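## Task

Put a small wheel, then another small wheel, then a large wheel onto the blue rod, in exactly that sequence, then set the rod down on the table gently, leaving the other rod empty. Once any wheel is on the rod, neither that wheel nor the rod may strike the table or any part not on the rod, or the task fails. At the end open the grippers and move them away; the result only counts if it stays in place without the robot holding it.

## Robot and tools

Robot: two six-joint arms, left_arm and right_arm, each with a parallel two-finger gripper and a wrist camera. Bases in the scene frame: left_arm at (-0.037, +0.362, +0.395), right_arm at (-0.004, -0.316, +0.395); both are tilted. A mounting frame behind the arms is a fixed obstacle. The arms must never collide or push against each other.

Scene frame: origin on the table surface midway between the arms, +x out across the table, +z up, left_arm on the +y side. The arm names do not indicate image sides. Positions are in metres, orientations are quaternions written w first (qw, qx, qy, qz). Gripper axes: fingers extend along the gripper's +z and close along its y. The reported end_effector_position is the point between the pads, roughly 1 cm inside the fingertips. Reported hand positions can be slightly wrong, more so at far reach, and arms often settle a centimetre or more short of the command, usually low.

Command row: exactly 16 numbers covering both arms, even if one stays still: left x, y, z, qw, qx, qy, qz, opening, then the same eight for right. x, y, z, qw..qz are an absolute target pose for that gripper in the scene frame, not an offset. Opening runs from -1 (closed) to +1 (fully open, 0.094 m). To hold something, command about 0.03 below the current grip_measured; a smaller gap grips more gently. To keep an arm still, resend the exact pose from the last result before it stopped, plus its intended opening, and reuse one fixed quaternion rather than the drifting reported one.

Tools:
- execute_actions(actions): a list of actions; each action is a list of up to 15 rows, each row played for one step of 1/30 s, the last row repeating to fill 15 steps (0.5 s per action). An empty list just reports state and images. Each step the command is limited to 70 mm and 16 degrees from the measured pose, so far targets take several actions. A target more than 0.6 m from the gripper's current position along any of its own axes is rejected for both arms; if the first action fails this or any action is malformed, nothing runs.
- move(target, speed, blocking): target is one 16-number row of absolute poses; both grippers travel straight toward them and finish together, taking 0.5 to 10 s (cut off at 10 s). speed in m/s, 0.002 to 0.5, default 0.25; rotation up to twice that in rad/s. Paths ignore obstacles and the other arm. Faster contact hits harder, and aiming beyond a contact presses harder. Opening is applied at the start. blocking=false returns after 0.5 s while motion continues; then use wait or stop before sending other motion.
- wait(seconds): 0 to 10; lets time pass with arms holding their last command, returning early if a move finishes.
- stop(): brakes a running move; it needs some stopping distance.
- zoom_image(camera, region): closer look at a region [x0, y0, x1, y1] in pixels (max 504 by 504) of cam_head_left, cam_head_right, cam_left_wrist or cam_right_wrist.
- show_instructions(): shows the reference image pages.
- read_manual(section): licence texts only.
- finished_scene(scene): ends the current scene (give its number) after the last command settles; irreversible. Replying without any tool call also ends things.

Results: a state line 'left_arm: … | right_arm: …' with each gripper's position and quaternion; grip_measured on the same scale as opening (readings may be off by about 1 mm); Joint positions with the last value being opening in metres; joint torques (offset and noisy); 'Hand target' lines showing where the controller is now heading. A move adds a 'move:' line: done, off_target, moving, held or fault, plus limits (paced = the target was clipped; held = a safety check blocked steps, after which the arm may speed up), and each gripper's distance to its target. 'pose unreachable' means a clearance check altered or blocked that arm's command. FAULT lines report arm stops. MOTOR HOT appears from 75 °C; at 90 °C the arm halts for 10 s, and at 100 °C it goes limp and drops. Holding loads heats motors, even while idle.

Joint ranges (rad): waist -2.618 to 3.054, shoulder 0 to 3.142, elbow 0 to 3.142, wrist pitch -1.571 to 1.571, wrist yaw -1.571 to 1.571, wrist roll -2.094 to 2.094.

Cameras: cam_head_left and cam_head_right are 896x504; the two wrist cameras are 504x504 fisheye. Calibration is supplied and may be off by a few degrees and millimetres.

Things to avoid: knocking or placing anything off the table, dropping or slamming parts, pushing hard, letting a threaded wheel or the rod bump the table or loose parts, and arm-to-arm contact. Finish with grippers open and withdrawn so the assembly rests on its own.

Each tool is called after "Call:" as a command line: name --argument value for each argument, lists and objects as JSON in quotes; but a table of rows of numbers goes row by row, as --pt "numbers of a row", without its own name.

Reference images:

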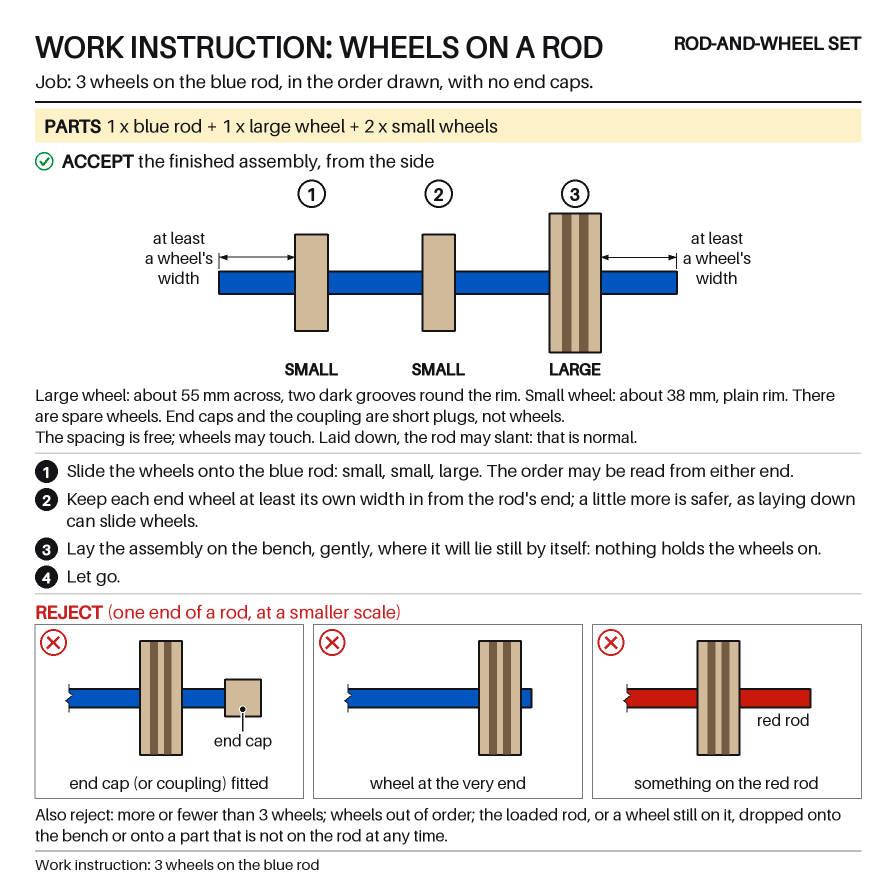

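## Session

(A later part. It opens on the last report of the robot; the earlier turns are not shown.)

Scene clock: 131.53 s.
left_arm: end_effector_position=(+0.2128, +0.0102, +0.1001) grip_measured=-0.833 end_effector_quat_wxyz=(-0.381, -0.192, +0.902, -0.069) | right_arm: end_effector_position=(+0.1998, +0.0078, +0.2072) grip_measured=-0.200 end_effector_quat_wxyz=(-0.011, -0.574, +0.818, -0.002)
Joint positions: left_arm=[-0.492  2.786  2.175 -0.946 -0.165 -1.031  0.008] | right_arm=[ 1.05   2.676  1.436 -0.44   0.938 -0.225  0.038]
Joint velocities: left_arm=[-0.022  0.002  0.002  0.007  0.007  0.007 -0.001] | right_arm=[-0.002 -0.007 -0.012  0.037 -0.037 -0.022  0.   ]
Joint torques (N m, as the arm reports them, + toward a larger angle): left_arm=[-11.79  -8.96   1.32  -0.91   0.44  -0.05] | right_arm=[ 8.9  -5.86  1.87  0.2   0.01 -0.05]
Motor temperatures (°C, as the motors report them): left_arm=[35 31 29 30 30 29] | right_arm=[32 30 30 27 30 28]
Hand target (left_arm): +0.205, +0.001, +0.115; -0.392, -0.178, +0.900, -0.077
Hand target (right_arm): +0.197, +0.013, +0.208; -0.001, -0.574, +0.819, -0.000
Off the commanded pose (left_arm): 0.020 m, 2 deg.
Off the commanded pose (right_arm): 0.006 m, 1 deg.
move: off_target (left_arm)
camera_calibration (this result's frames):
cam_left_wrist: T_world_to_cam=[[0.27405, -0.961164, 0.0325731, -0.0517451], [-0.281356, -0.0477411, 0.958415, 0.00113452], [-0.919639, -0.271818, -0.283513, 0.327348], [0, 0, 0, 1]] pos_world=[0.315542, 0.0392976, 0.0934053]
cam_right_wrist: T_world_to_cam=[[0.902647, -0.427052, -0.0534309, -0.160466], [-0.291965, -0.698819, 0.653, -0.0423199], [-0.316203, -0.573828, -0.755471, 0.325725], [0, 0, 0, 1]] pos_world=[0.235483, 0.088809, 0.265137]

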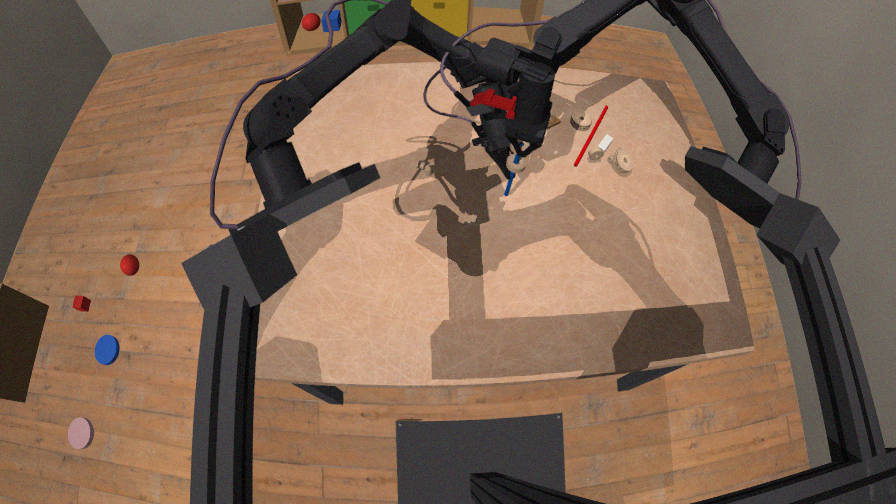

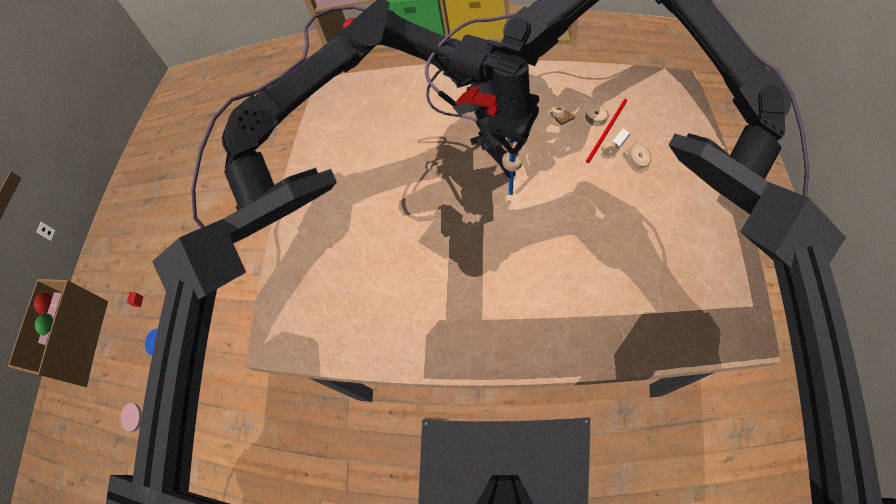

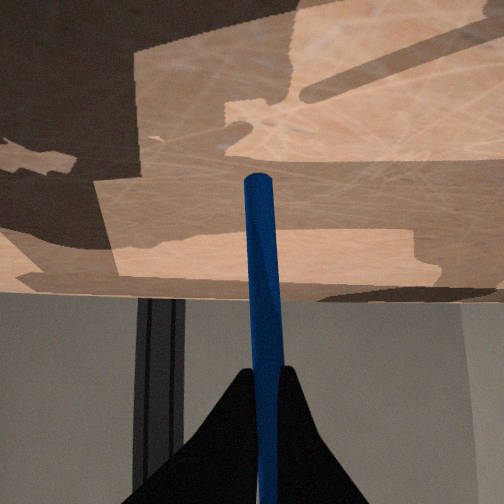

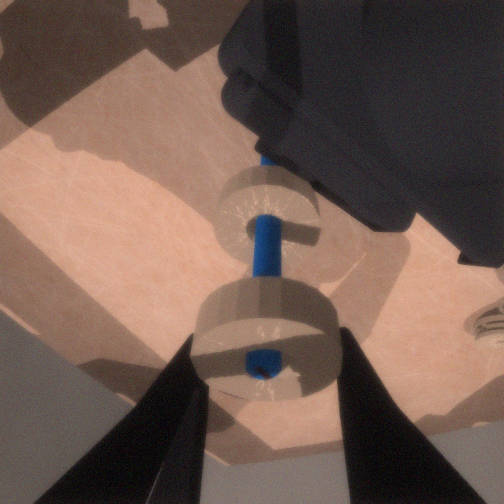

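In.

Call:
move --target '[0.205,0.0,0.115,-0.392,-0.178,0.90,-0.077,-0.87,0.201,0.012,0.172,0,-0.574,0.819,0,-0.25]' --speed 0.03

Call:
execute_actions --actions '[[[0.205,0.0,0.115,-0.392,-0.178,0.90,-0.077,-0.87,0.201,0.012,0.172,0,-0.574,0.819,0,0.1]]]'

Call:
move --target '[0.205,0.0,0.115,-0.392,-0.178,0.90,-0.077,-0.87,0.205,0.015,0.27,0,-0.574,0.819,0,0.5]' --speed 0.1

Call:
move --target '[0.205,0.0,0.115,-0.392,-0.178,0.90,-0.077,-0.87,0.44,-0.19,0.06,0,-0.574,0.819,0,0.5]'

Scene clock: 133.20 s.
left_arm: end_effector_position=(+0.2137, +0.0099, +0.0993) grip_measured=-0.833 end_effector_quat_wxyz=(-0.380, -0.195, +0.902, -0.070) | right_arm: end_effector_position=(+0.2014, +0.0084, +0.1715) grip_measured=-0.200 end_effector_quat_wxyz=(-0.013, -0.576, +0.818, +0.003)
Joint positions: left_arm=[-0.491  2.786  2.175 -0.941 -0.165 -1.035  0.008] | right_arm=[ 0.971  2.722  1.429 -0.279  0.931 -0.361  0.038]
Joint velocities: left_arm=[-0.007  0.002 -0.002 -0.037  0.037  0.022 -0.001] | right_arm=[-0.002  0.007 -0.007  0.007  0.095 -0.051  0.   ]
Joint torques (N m, as the arm reports them, + toward a larger angle): left_arm=[-11.86  -8.95   1.37  -0.94   0.43   0.  ] | right_arm=[ 8.94 -5.99  1.46  0.22  0.15 -0.01]
Motor temperatures (°C, as the motors report them): left_arm=[35 31 29 30 30 29] | right_arm=[32 30 30 27 30 28]
Hand target (left_arm): +0.205, +0.001, +0.115; -0.392, -0.178, +0.899, -0.077
Hand target (right_arm): +0.201, +0.012, +0.173; -0.001, -0.574, +0.819, +0.000
Off the commanded pose (left_arm): 0.021 m, 3 deg.
Off the commanded pose (right_arm): 0.004 m, 2 deg.
move: off_target (left_arm)
camera_calibration (this result's frames):
cam_left_wrist: T_world_to_cam=[[0.280576, -0.959332, 0.0309667, -0.0535759], [-0.282781, -0.0517884, 0.957785, 0.00261481], [-0.91723, -0.277489, -0.285812, 0.327625], [0, 0, 0, 1]] pos_world=[0.316279, 0.0396507, 0.0927938]
cam_right_wrist: T_world_to_cam=[[0.903275, -0.42412, -0.0649291, -0.161781], [-0.283727, -0.703952, 0.651115, -0.0194297], [-0.321858, -0.569714, -0.756197, 0.300798], [0, 0, 0, 1]] pos_world=[0.237434, 0.0890768, 0.229609]

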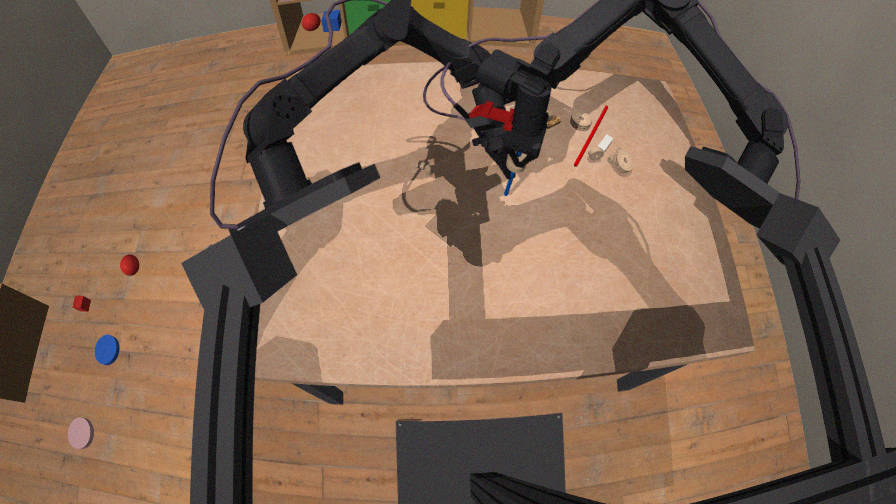

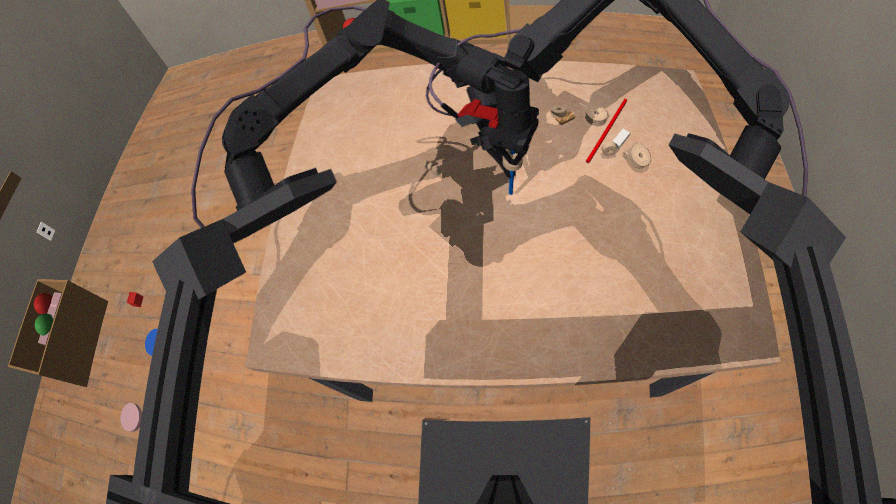

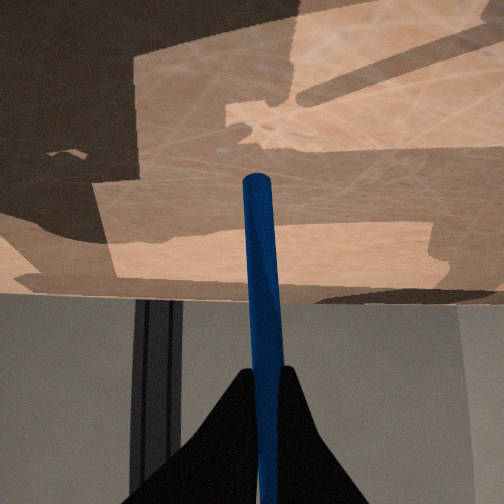

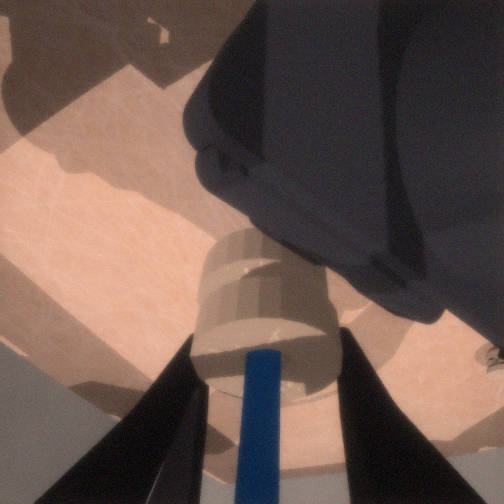

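Scene clock: 133.70 s.
left_arm: end_effector_position=(+0.2124, +0.0096, +0.1010) grip_measured=-0.833 end_effector_quat_wxyz=(-0.382, -0.193, +0.901, -0.069) | right_arm: end_effector_position=(+0.2045, +0.0108, +0.1714) grip_measured=+0.098 end_effector_quat_wxyz=(-0.006, -0.571, +0.821, +0.003)
Joint positions: left_arm=[-0.494  2.786  2.175 -0.947 -0.163 -1.035  0.008] | right_arm=[ 0.971  2.722  1.429 -0.257  0.935 -0.366  0.052]
Joint velocities: left_arm=[ 0.012  0.007 -0.007 -0.11   0.066  0.081  0.001] | right_arm=[-0.017  0.012 -0.007  0.051  0.051  0.037 -0.001]
Joint torques (N m, as the arm reports them, + toward a larger angle): left_arm=[-11.82  -8.94   1.29  -0.88   0.44  -0.01] | right_arm=[ 8.9  -5.92  1.49  0.1   0.08 -0.06]
Motor temperatures (°C, as the motors report them): left_arm=[35 32 29 30 30 29] | right_arm=[32 30 30 27 30 28]
Hand target (left_arm): +0.205, +0.001, +0.115; -0.392, -0.178, +0.900, -0.077
Hand target (right_arm): +0.201, +0.012, +0.172; -0.000, -0.574, +0.819, -0.000
Off the commanded pose (left_arm): 0.019 m, 2 deg.
Off the commanded pose (right_arm): 0.004 m, 1 deg.
camera_calibration (this result's frames):
cam_left_wrist: T_world_to_cam=[[0.27601, -0.960633, 0.0316584, -0.0526386], [-0.279168, -0.0486058, 0.959011, -0.000295152], [-0.919719, -0.273534, -0.281594, 0.326878], [0, 0, 0, 1]] pos_world=[0.315082, 0.0388315, 0.0939963]
cam_right_wrist: T_world_to_cam=[[0.898631, -0.434957, -0.0572292, -0.163754], [-0.300212, -0.704812, 0.642739, -0.0119799], [-0.3199, -0.560404, -0.763945, 0.303906], [0, 0, 0, 1]] pos_world=[0.240778, 0.0906406, 0.230496]

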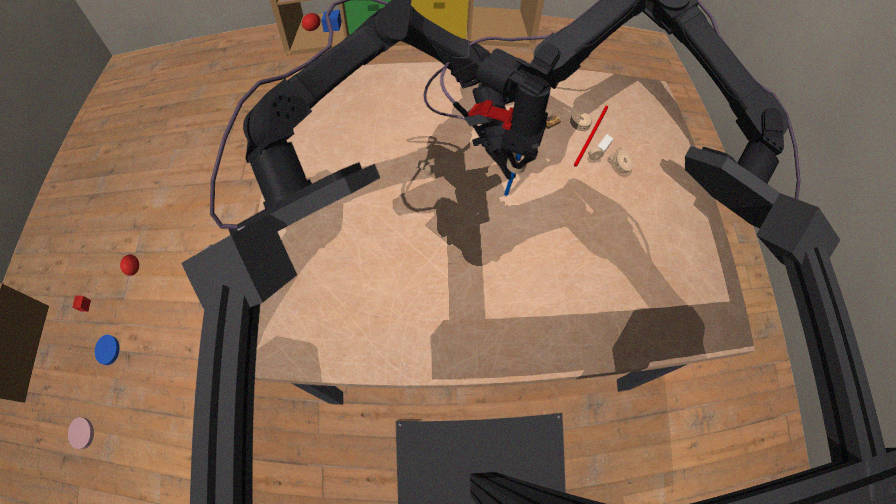

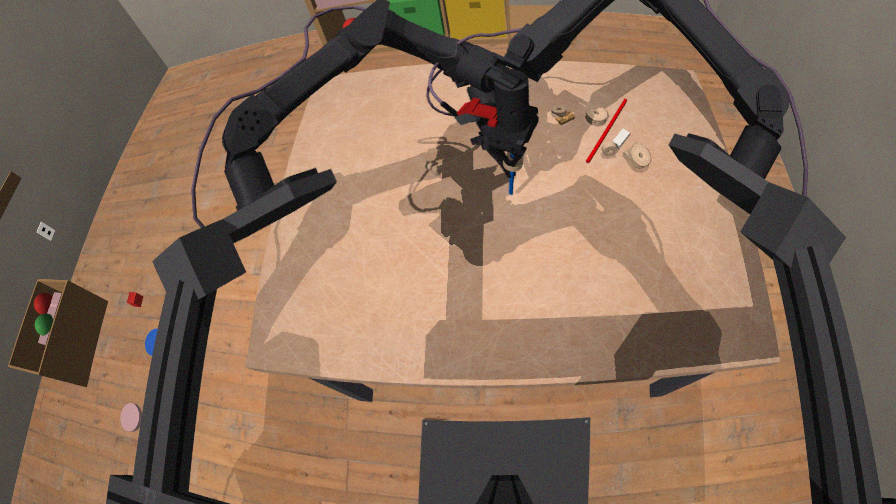

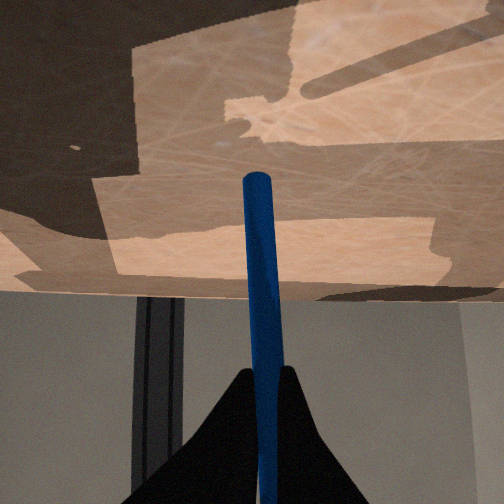

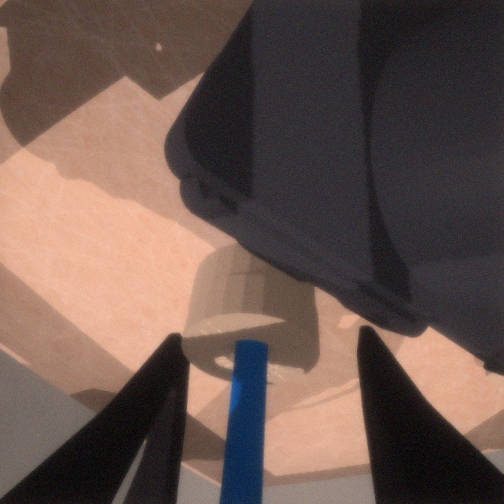

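Scene clock: 135.30 s.
left_arm: end_effector_position=(+0.2116, +0.0091, +0.1015) grip_measured=-0.833 end_effector_quat_wxyz=(-0.382, -0.192, +0.901, -0.069) | right_arm: end_effector_position=(+0.1991, +0.0067, +0.2556) grip_measured=+0.498 end_effector_quat_wxyz=(-0.011, -0.578, +0.816, -0.009)
Joint positions: left_arm=[-0.495  2.787  2.175 -0.948 -0.163 -1.036  0.008] | right_arm=[ 1.154  2.631  1.488 -0.688  0.931 -0.05   0.07 ]
Joint velocities: left_arm=[ 0.007 -0.002 -0.012 -0.051 -0.007  0.007 -0.   ] | right_arm=[ 0.002 -0.032  0.002  0.007 -0.037  0.022 -0.   ]
Joint torques (N m, as the arm reports them, + toward a larger angle): left_arm=[-11.67  -8.95   1.32  -0.86   0.42   0.  ] | right_arm=[ 9.85 -7.36  5.25 -0.31 -0.09  0.12]
Motor temperatures (°C, as the motors report them): left_arm=[35 32 29 30 30 29] | right_arm=[33 30 30 27 30 28]
Hand target (left_arm): +0.205, +0.000, +0.115; -0.392, -0.178, +0.900, -0.077
Hand target (right_arm): +0.205, +0.014, +0.269; +0.001, -0.574, +0.819, -0.001
Off the commanded pose (left_arm): 0.018 m, 2 deg.
Off the commanded pose (right_arm): 0.018 m, 2 deg.
move: off_target (left_arm, right_arm)
camera_calibration (this result's frames):
cam_left_wrist: T_world_to_cam=[[0.274947, -0.960939, 0.0316383, -0.0526763], [-0.277792, -0.0478934, 0.959447, -0.00142753], [-0.920454, -0.272586, -0.280109, 0.326196], [0, 0, 0, 1]] pos_world=[0.314335, 0.0382294, 0.0944067]
cam_right_wrist: T_world_to_cam=[[0.906459, -0.420226, -0.0417408, -0.161537], [-0.291024, -0.693252, 0.659323, -0.0767084], [-0.306001, -0.585502, -0.7507, 0.35817], [0, 0, 0, 1]] pos_world=[0.233703, 0.0886491, 0.312711]

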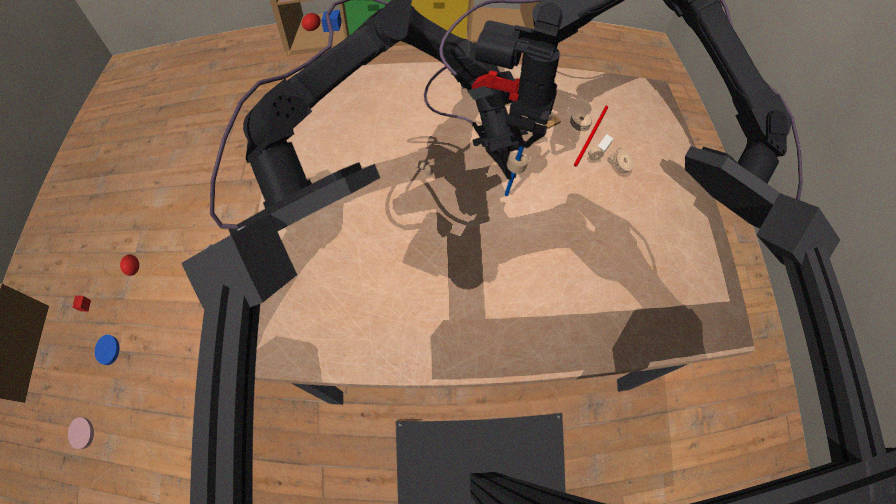

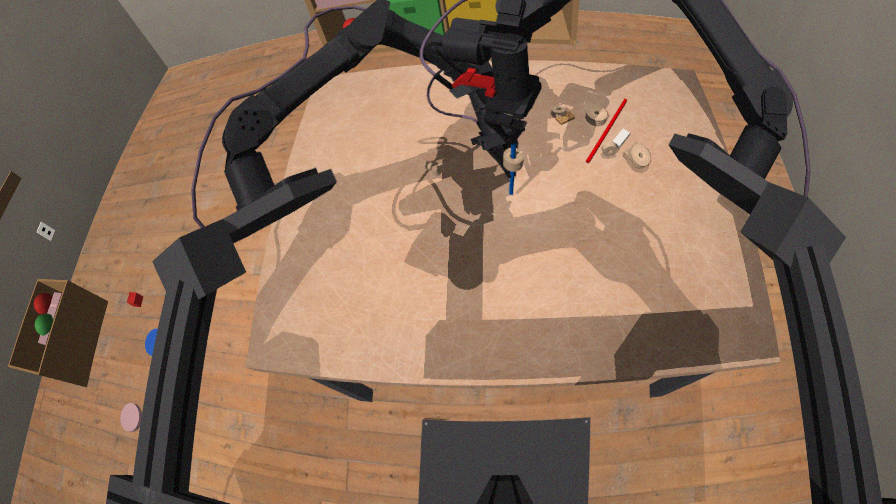

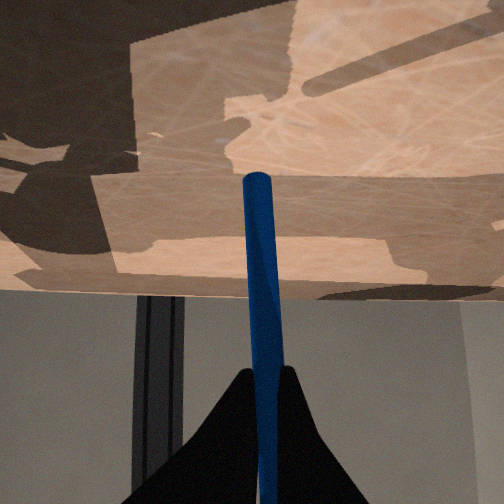

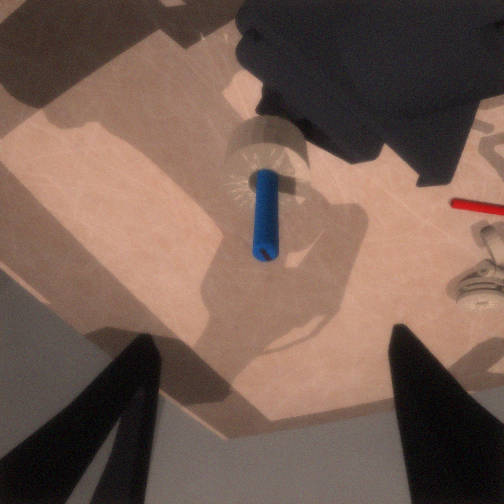

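Scene clock: 137.53 s.
left_arm: end_effector_position=(+0.2118, +0.0101, +0.1006) grip_measured=-0.833 end_effector_quat_wxyz=(-0.383, -0.193, +0.901, -0.068) | right_arm: end_effector_position=(+0.4380, -0.1967, +0.0554) grip_measured=+0.498 end_effector_quat_wxyz=(-0.012, -0.563, +0.826, -0.006)
Joint positions: left_arm=[-0.493  2.787  2.175 -0.949 -0.163 -1.036  0.008] | right_arm=[ 0.35   2.383  1.62  -0.129  0.727 -1.216  0.07 ]
Joint velocities: left_arm=[-0.007 -0.007  0.002  0.051 -0.007  0.022 -0.   ] | right_arm=[ 0.012  0.012  0.007 -0.066 -0.007 -0.007  0.   ]
Joint torques (N m, as the arm reports them, + toward a larger angle): left_arm=[-11.77  -9.03   1.24  -0.87   0.43  -0.01] | right_arm=[ 8.48 -7.77  3.76 -0.21 -0.15  0.  ]
Motor temperatures (°C, as the motors report them): left_arm=[35 32 29 30 30 29] | right_arm=[33 30 30 27 30 28]
Hand target (left_arm): +0.205, +0.000, +0.115; -0.392, -0.178, +0.899, -0.077
Hand target (right_arm): +0.440, -0.182, +0.061; -0.002, -0.573, +0.819, +0.004
Off the commanded pose (left_arm): 0.019 m, 2 deg.
Off the commanded pose (right_arm): 0.008 m, 2 deg.
move: off_target (left_arm)
camera_calibration (this result's frames):
cam_left_wrist: T_world_to_cam=[[0.27623, -0.960643, 0.0293683, -0.0517766], [-0.276516, -0.0501721, 0.959699, -0.000745291], [-0.920454, -0.273219, -0.279492, 0.326345], [0, 0, 0, 1]] pos_world=[0.314482, 0.0393875, 0.0934469]
cam_right_wrist: T_world_to_cam=[[0.890801, -0.451948, -0.0470744, -0.471023], [-0.312677, -0.684852, 0.658187, -0.00494765], [-0.329705, -0.571595, -0.751381, 0.175104], [0, 0, 0, 1]] pos_world=[0.475774, -0.116178, 0.112653]

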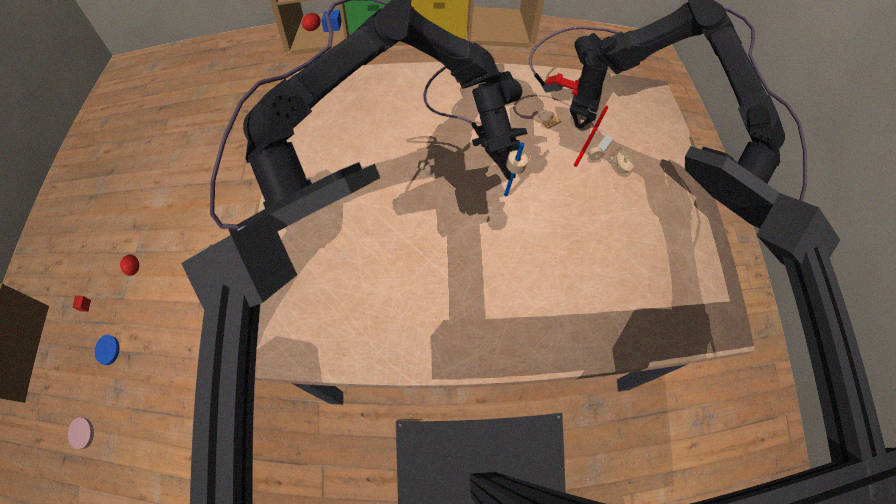

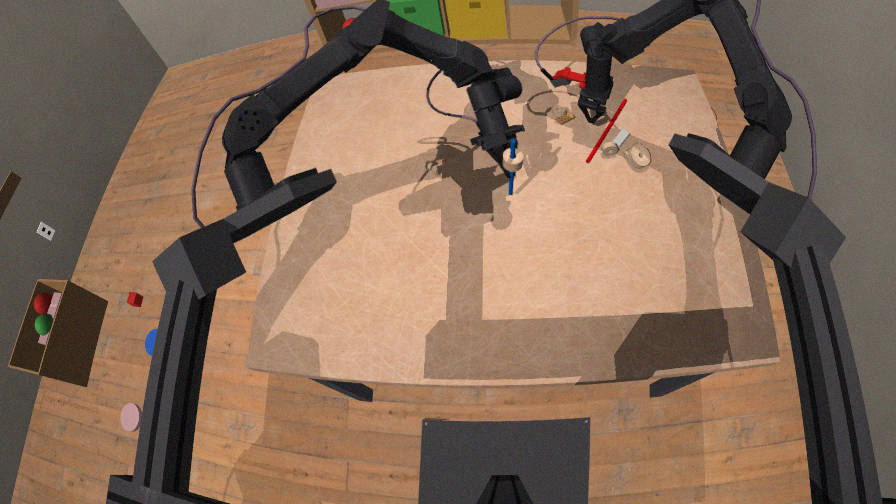

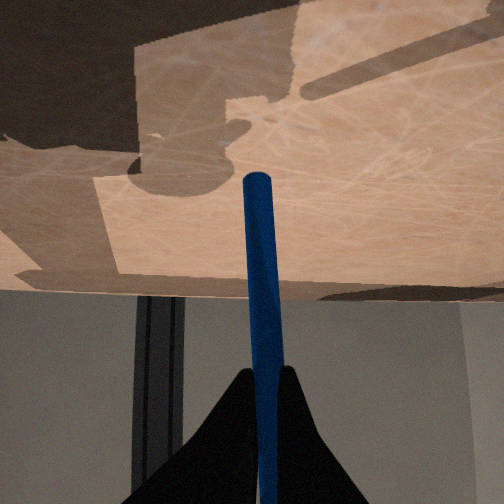

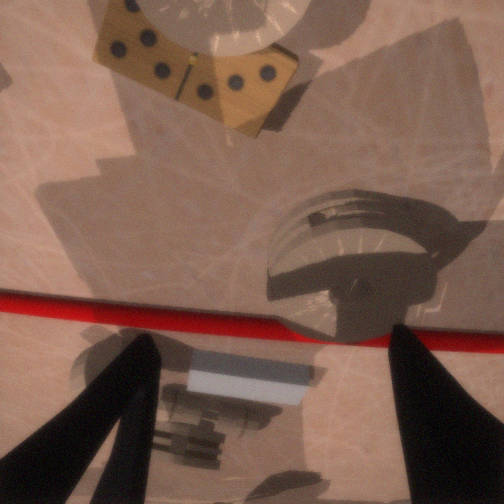

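Call:
move --target '[0.205,0.0,0.115,-0.392,-0.178,0.90,-0.077,-0.87,0.466,-0.210,0.04,0,-0.574,0.819,0,0.5]' --speed 0.08

Scene clock: 138.80 s.
left_arm: end_effector_position=(+0.2115, +0.0091, +0.1016) grip_measured=-0.833 end_effector_quat_wxyz=(-0.383, -0.192, +0.901, -0.069) | right_arm: end_effector_position=(+0.4646, -0.2182, +0.0385) grip_measured=+0.498 end_effector_quat_wxyz=(-0.006, -0.567, +0.824, -0.009)
Joint positions: left_arm=[-0.495  2.787  2.175 -0.949 -0.162 -1.036  0.008] | right_arm=[ 0.295  2.415  1.742 -0.165  0.688 -1.292  0.07 ]
Joint velocities: left_arm=[-0.032 -0.002 -0.007 -0.066  0.007  0.051 -0.   ] | right_arm=[-0.007  0.002  0.017  0.051 -0.007  0.066 -0.   ]
Joint torques (N m, as the arm reports them, + toward a larger angle): left_arm=[-11.73  -9.02   1.28  -0.88   0.43   0.  ] | right_arm=[ 7.6  -7.93  4.35 -0.2  -0.16 -0.08]
Motor temperatures (°C, as the motors report them): left_arm=[35 32 29 30 30 29] | right_arm=[32 30 31 27 30 28]
Hand target (left_arm): +0.205, +0.000, +0.115; -0.392, -0.178, +0.899, -0.077
Hand target (right_arm): +0.466, -0.209, +0.040; +0.000, -0.574, +0.819, -0.000
Off the commanded pose (left_arm): 0.017 m, 2 deg.
Off the commanded pose (right_arm): 0.008 m, 2 deg.
move: off_target (left_arm)
camera_calibration (this result's frames):
cam_left_wrist: T_world_to_cam=[[0.274992, -0.960919, 0.0318385, -0.0527165], [-0.277079, -0.047496, 0.959673, -0.00175053], [-0.920656, -0.272724, -0.279311, 0.326082], [0, 0, 0, 1]] pos_world=[0.314221, 0.0381909, 0.0944367]
cam_right_wrist: T_world_to_cam=[[0.895258, -0.444132, -0.0354886, -0.506005], [-0.316078, -0.68923, 0.651964, 0.000597555], [-0.314018, -0.572459, -0.757419, 0.15163], [0, 0, 0, 1]] pos_world=[0.500809, -0.137519, 0.0965006]

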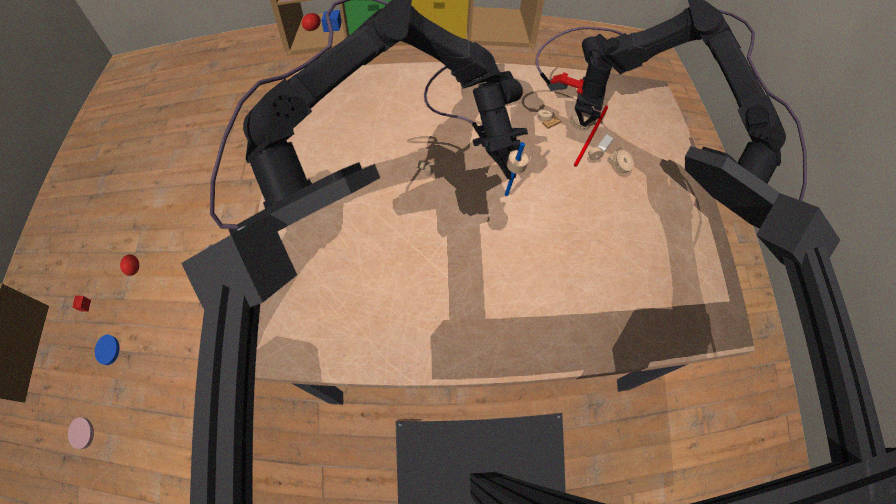

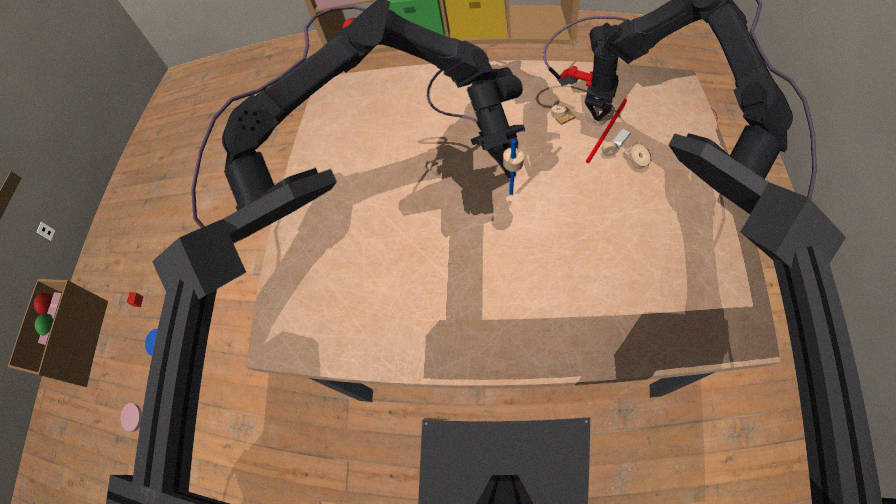

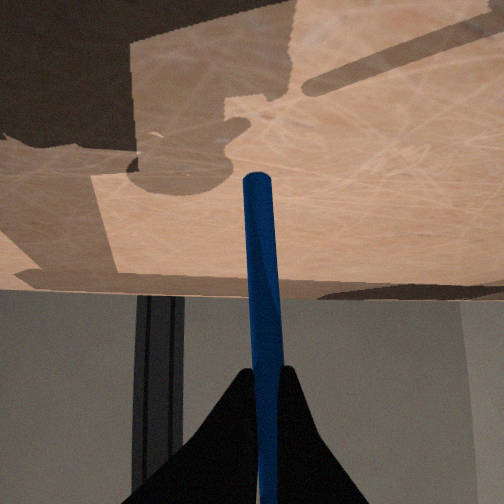

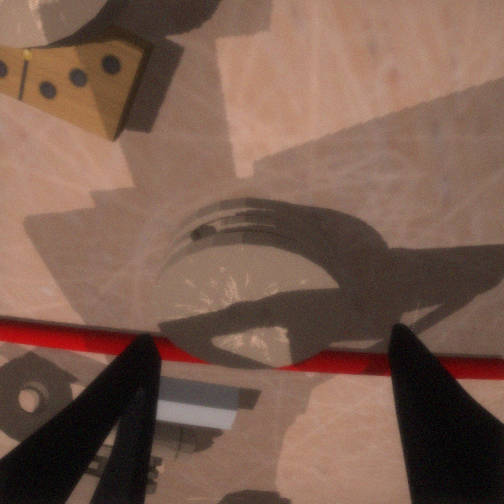

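Call:
move --target '[0.205,0.0,0.115,-0.392,-0.178,0.90,-0.077,-0.87,0.461,-0.206,0.011,0,-0.574,0.819,0,0.5]' --speed 0.04

Call:
execute_actions --actions '[[[0.205,0.0,0.115,-0.392,-0.178,0.90,-0.077,-0.87,0.461,-0.206,0.011,0,-0.574,0.819,0,0.12]],[[0.205,0.0,0.115,-0.392,-0.178,0.90,-0.077,-0.87,0.461,-0.206,0.011,0,-0.574,0.819,0,0.12]]]'

Scene clock: 140.10 s.
left_arm: end_effector_position=(+0.2115, +0.0091, +0.1016) grip_measured=-0.833 end_effector_quat_wxyz=(-0.383, -0.192, +0.901, -0.069) | right_arm: end_effector_position=(+0.4578, -0.2140, +0.0143) grip_measured=+0.498 end_effector_quat_wxyz=(-0.010, -0.573, +0.819, -0.004)
Joint positions: left_arm=[-0.495  2.787  2.175 -0.949 -0.162 -1.036  0.008] | right_arm=[ 0.271  2.49   1.802 -0.154  0.668 -1.32   0.07 ]
Joint velocities: left_arm=[ 0.002 -0.017 -0.007 -0.037 -0.007  0.037 -0.001] | right_arm=[-0.002 -0.017  0.007 -0.081  0.051 -0.022 -0.002]
Joint torques (N m, as the arm reports them, + toward a larger angle): left_arm=[-11.6   -9.     1.31  -0.87   0.39   0.  ] | right_arm=[ 7.17 -7.35  4.53  0.07 -0.17 -0.02]
Motor temperatures (°C, as the motors report them): left_arm=[35 32 29 30 30 29] | right_arm=[32 30 31 27 30 28]
Hand target (left_arm): +0.205, +0.000, +0.115; -0.392, -0.178, +0.900, -0.077
Hand target (right_arm): +0.461, -0.206, +0.012; +0.000, -0.574, +0.819, -0.000
Off the commanded pose (left_arm): 0.017 m, 2 deg.
Off the commanded pose (right_arm): 0.009 m, 1 deg.
move: off_target (left_arm)
camera_calibration (this result's frames):
cam_left_wrist: T_world_to_cam=[[0.274992, -0.960919, 0.0318385, -0.0527165], [-0.277079, -0.047496, 0.959673, -0.00175053], [-0.920656, -0.272724, -0.279311, 0.326082], [0, 0, 0, 1]] pos_world=[0.314221, 0.0381909, 0.0944367]
cam_right_wrist: T_world_to_cam=[[0.901597, -0.429627, -0.0504373, -0.498506], [-0.295545, -0.696927, 0.653411, 0.00609842], [-0.315875, -0.574207, -0.755321, 0.134049], [0, 0, 0, 1]] pos_world=[0.493597, -0.13295, 0.0721221]

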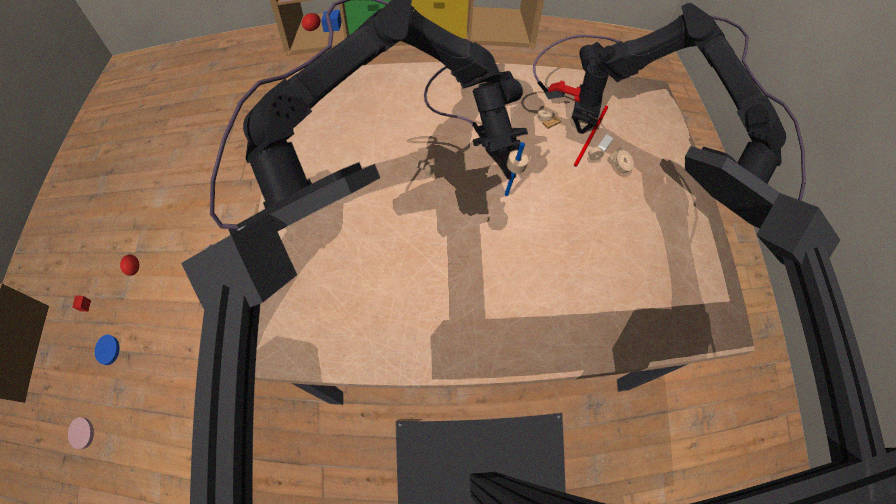

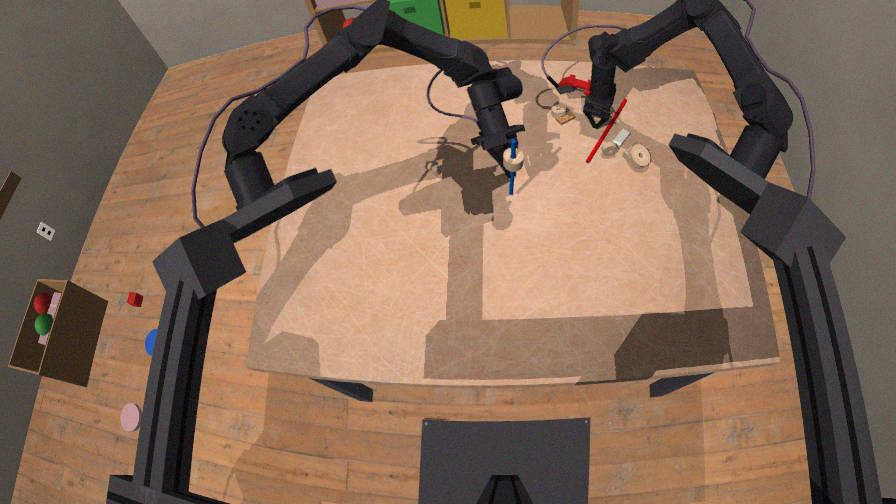

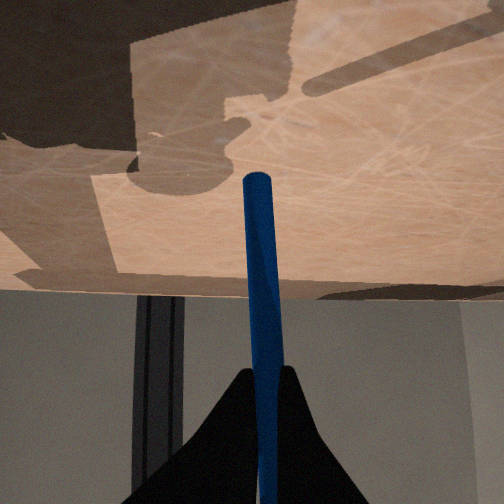

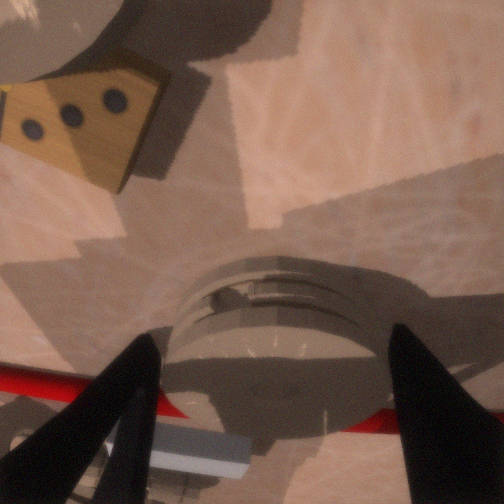

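Scene clock: 141.10 s.
left_arm: end_effector_position=(+0.2115, +0.0091, +0.1016) grip_measured=-0.833 end_effector_quat_wxyz=(-0.383, -0.192, +0.901, -0.069) | right_arm: end_effector_position=(+0.4580, -0.2138, +0.0143) grip_measured=+0.179 end_effector_quat_wxyz=(-0.010, -0.573, +0.819, -0.004)
Joint positions: left_arm=[-0.495  2.787  2.175 -0.949 -0.162 -1.036  0.008] | right_arm=[ 0.271  2.49   1.802 -0.153  0.667 -1.321  0.055]
Joint velocities: left_arm=[-0.017  0.007 -0.027 -0.007 -0.007 -0.007  0.   ] | right_arm=[-0.007  0.002  0.002 -0.037  0.037  0.007  0.   ]
Joint torques (N m, as the arm reports them, + toward a larger angle): left_arm=[-11.55  -8.96   1.31  -0.88   0.42   0.01] | right_arm=[ 7.33 -7.33  4.33  0.08 -0.15 -0.02]
Motor temperatures (°C, as the motors report them): left_arm=[35 32 29 30 30 29] | right_arm=[32 30 31 27 30 28]
Hand target (left_arm): +0.205, +0.000, +0.115; -0.392, -0.178, +0.899, -0.077
Hand target (right_arm): +0.461, -0.206, +0.011; +0.000, -0.574, +0.819, -0.000
Off the commanded pose (left_arm): 0.017 m, 2 deg.
Off the commanded pose (right_arm): 0.009 m, 1 deg.
camera_calibration (this result's frames):
cam_left_wrist: T_world_to_cam=[[0.274992, -0.960919, 0.0318385, -0.0527165], [-0.277079, -0.047496, 0.959673, -0.00175053], [-0.920656, -0.272724, -0.279311, 0.326082], [0, 0, 0, 1]] pos_world=[0.314221, 0.0381909, 0.0944367]
cam_right_wrist: T_world_to_cam=[[0.901756, -0.429327, -0.0501384, -0.498625], [-0.295776, -0.697473, 0.652724, 0.0062344], [-0.315202, -0.573768, -0.755935, 0.133964], [0, 0, 0, 1]] pos_world=[0.493708, -0.132861, 0.0721986]

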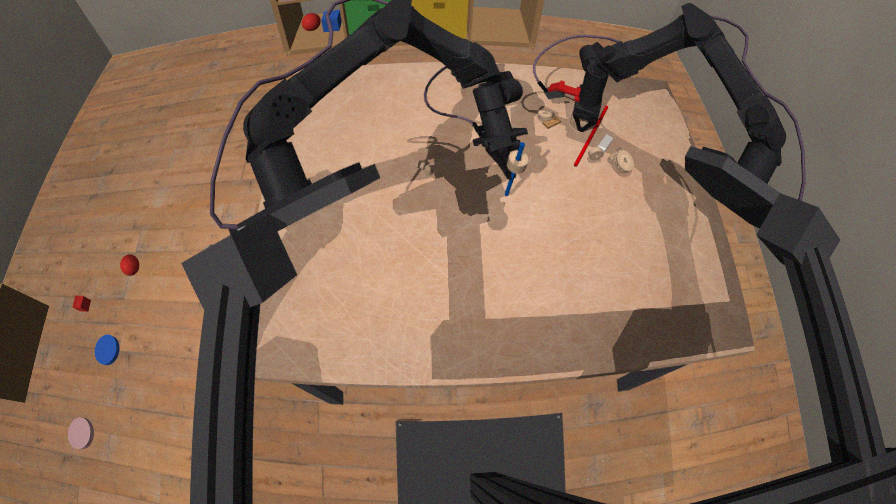

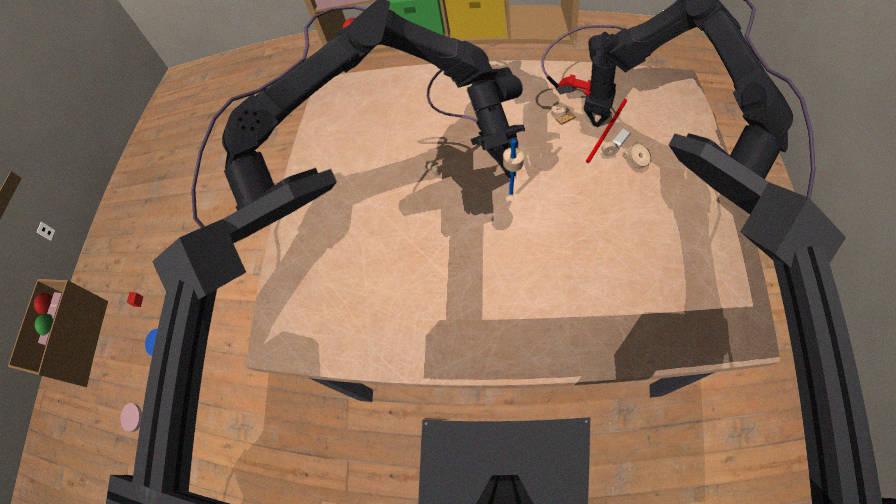

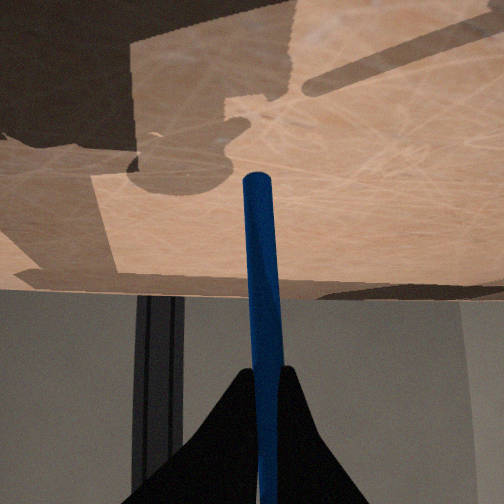

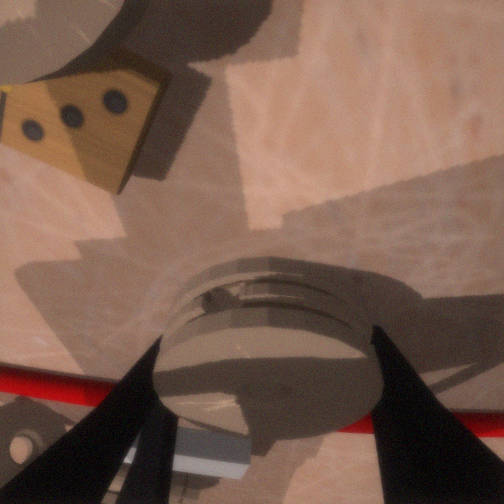

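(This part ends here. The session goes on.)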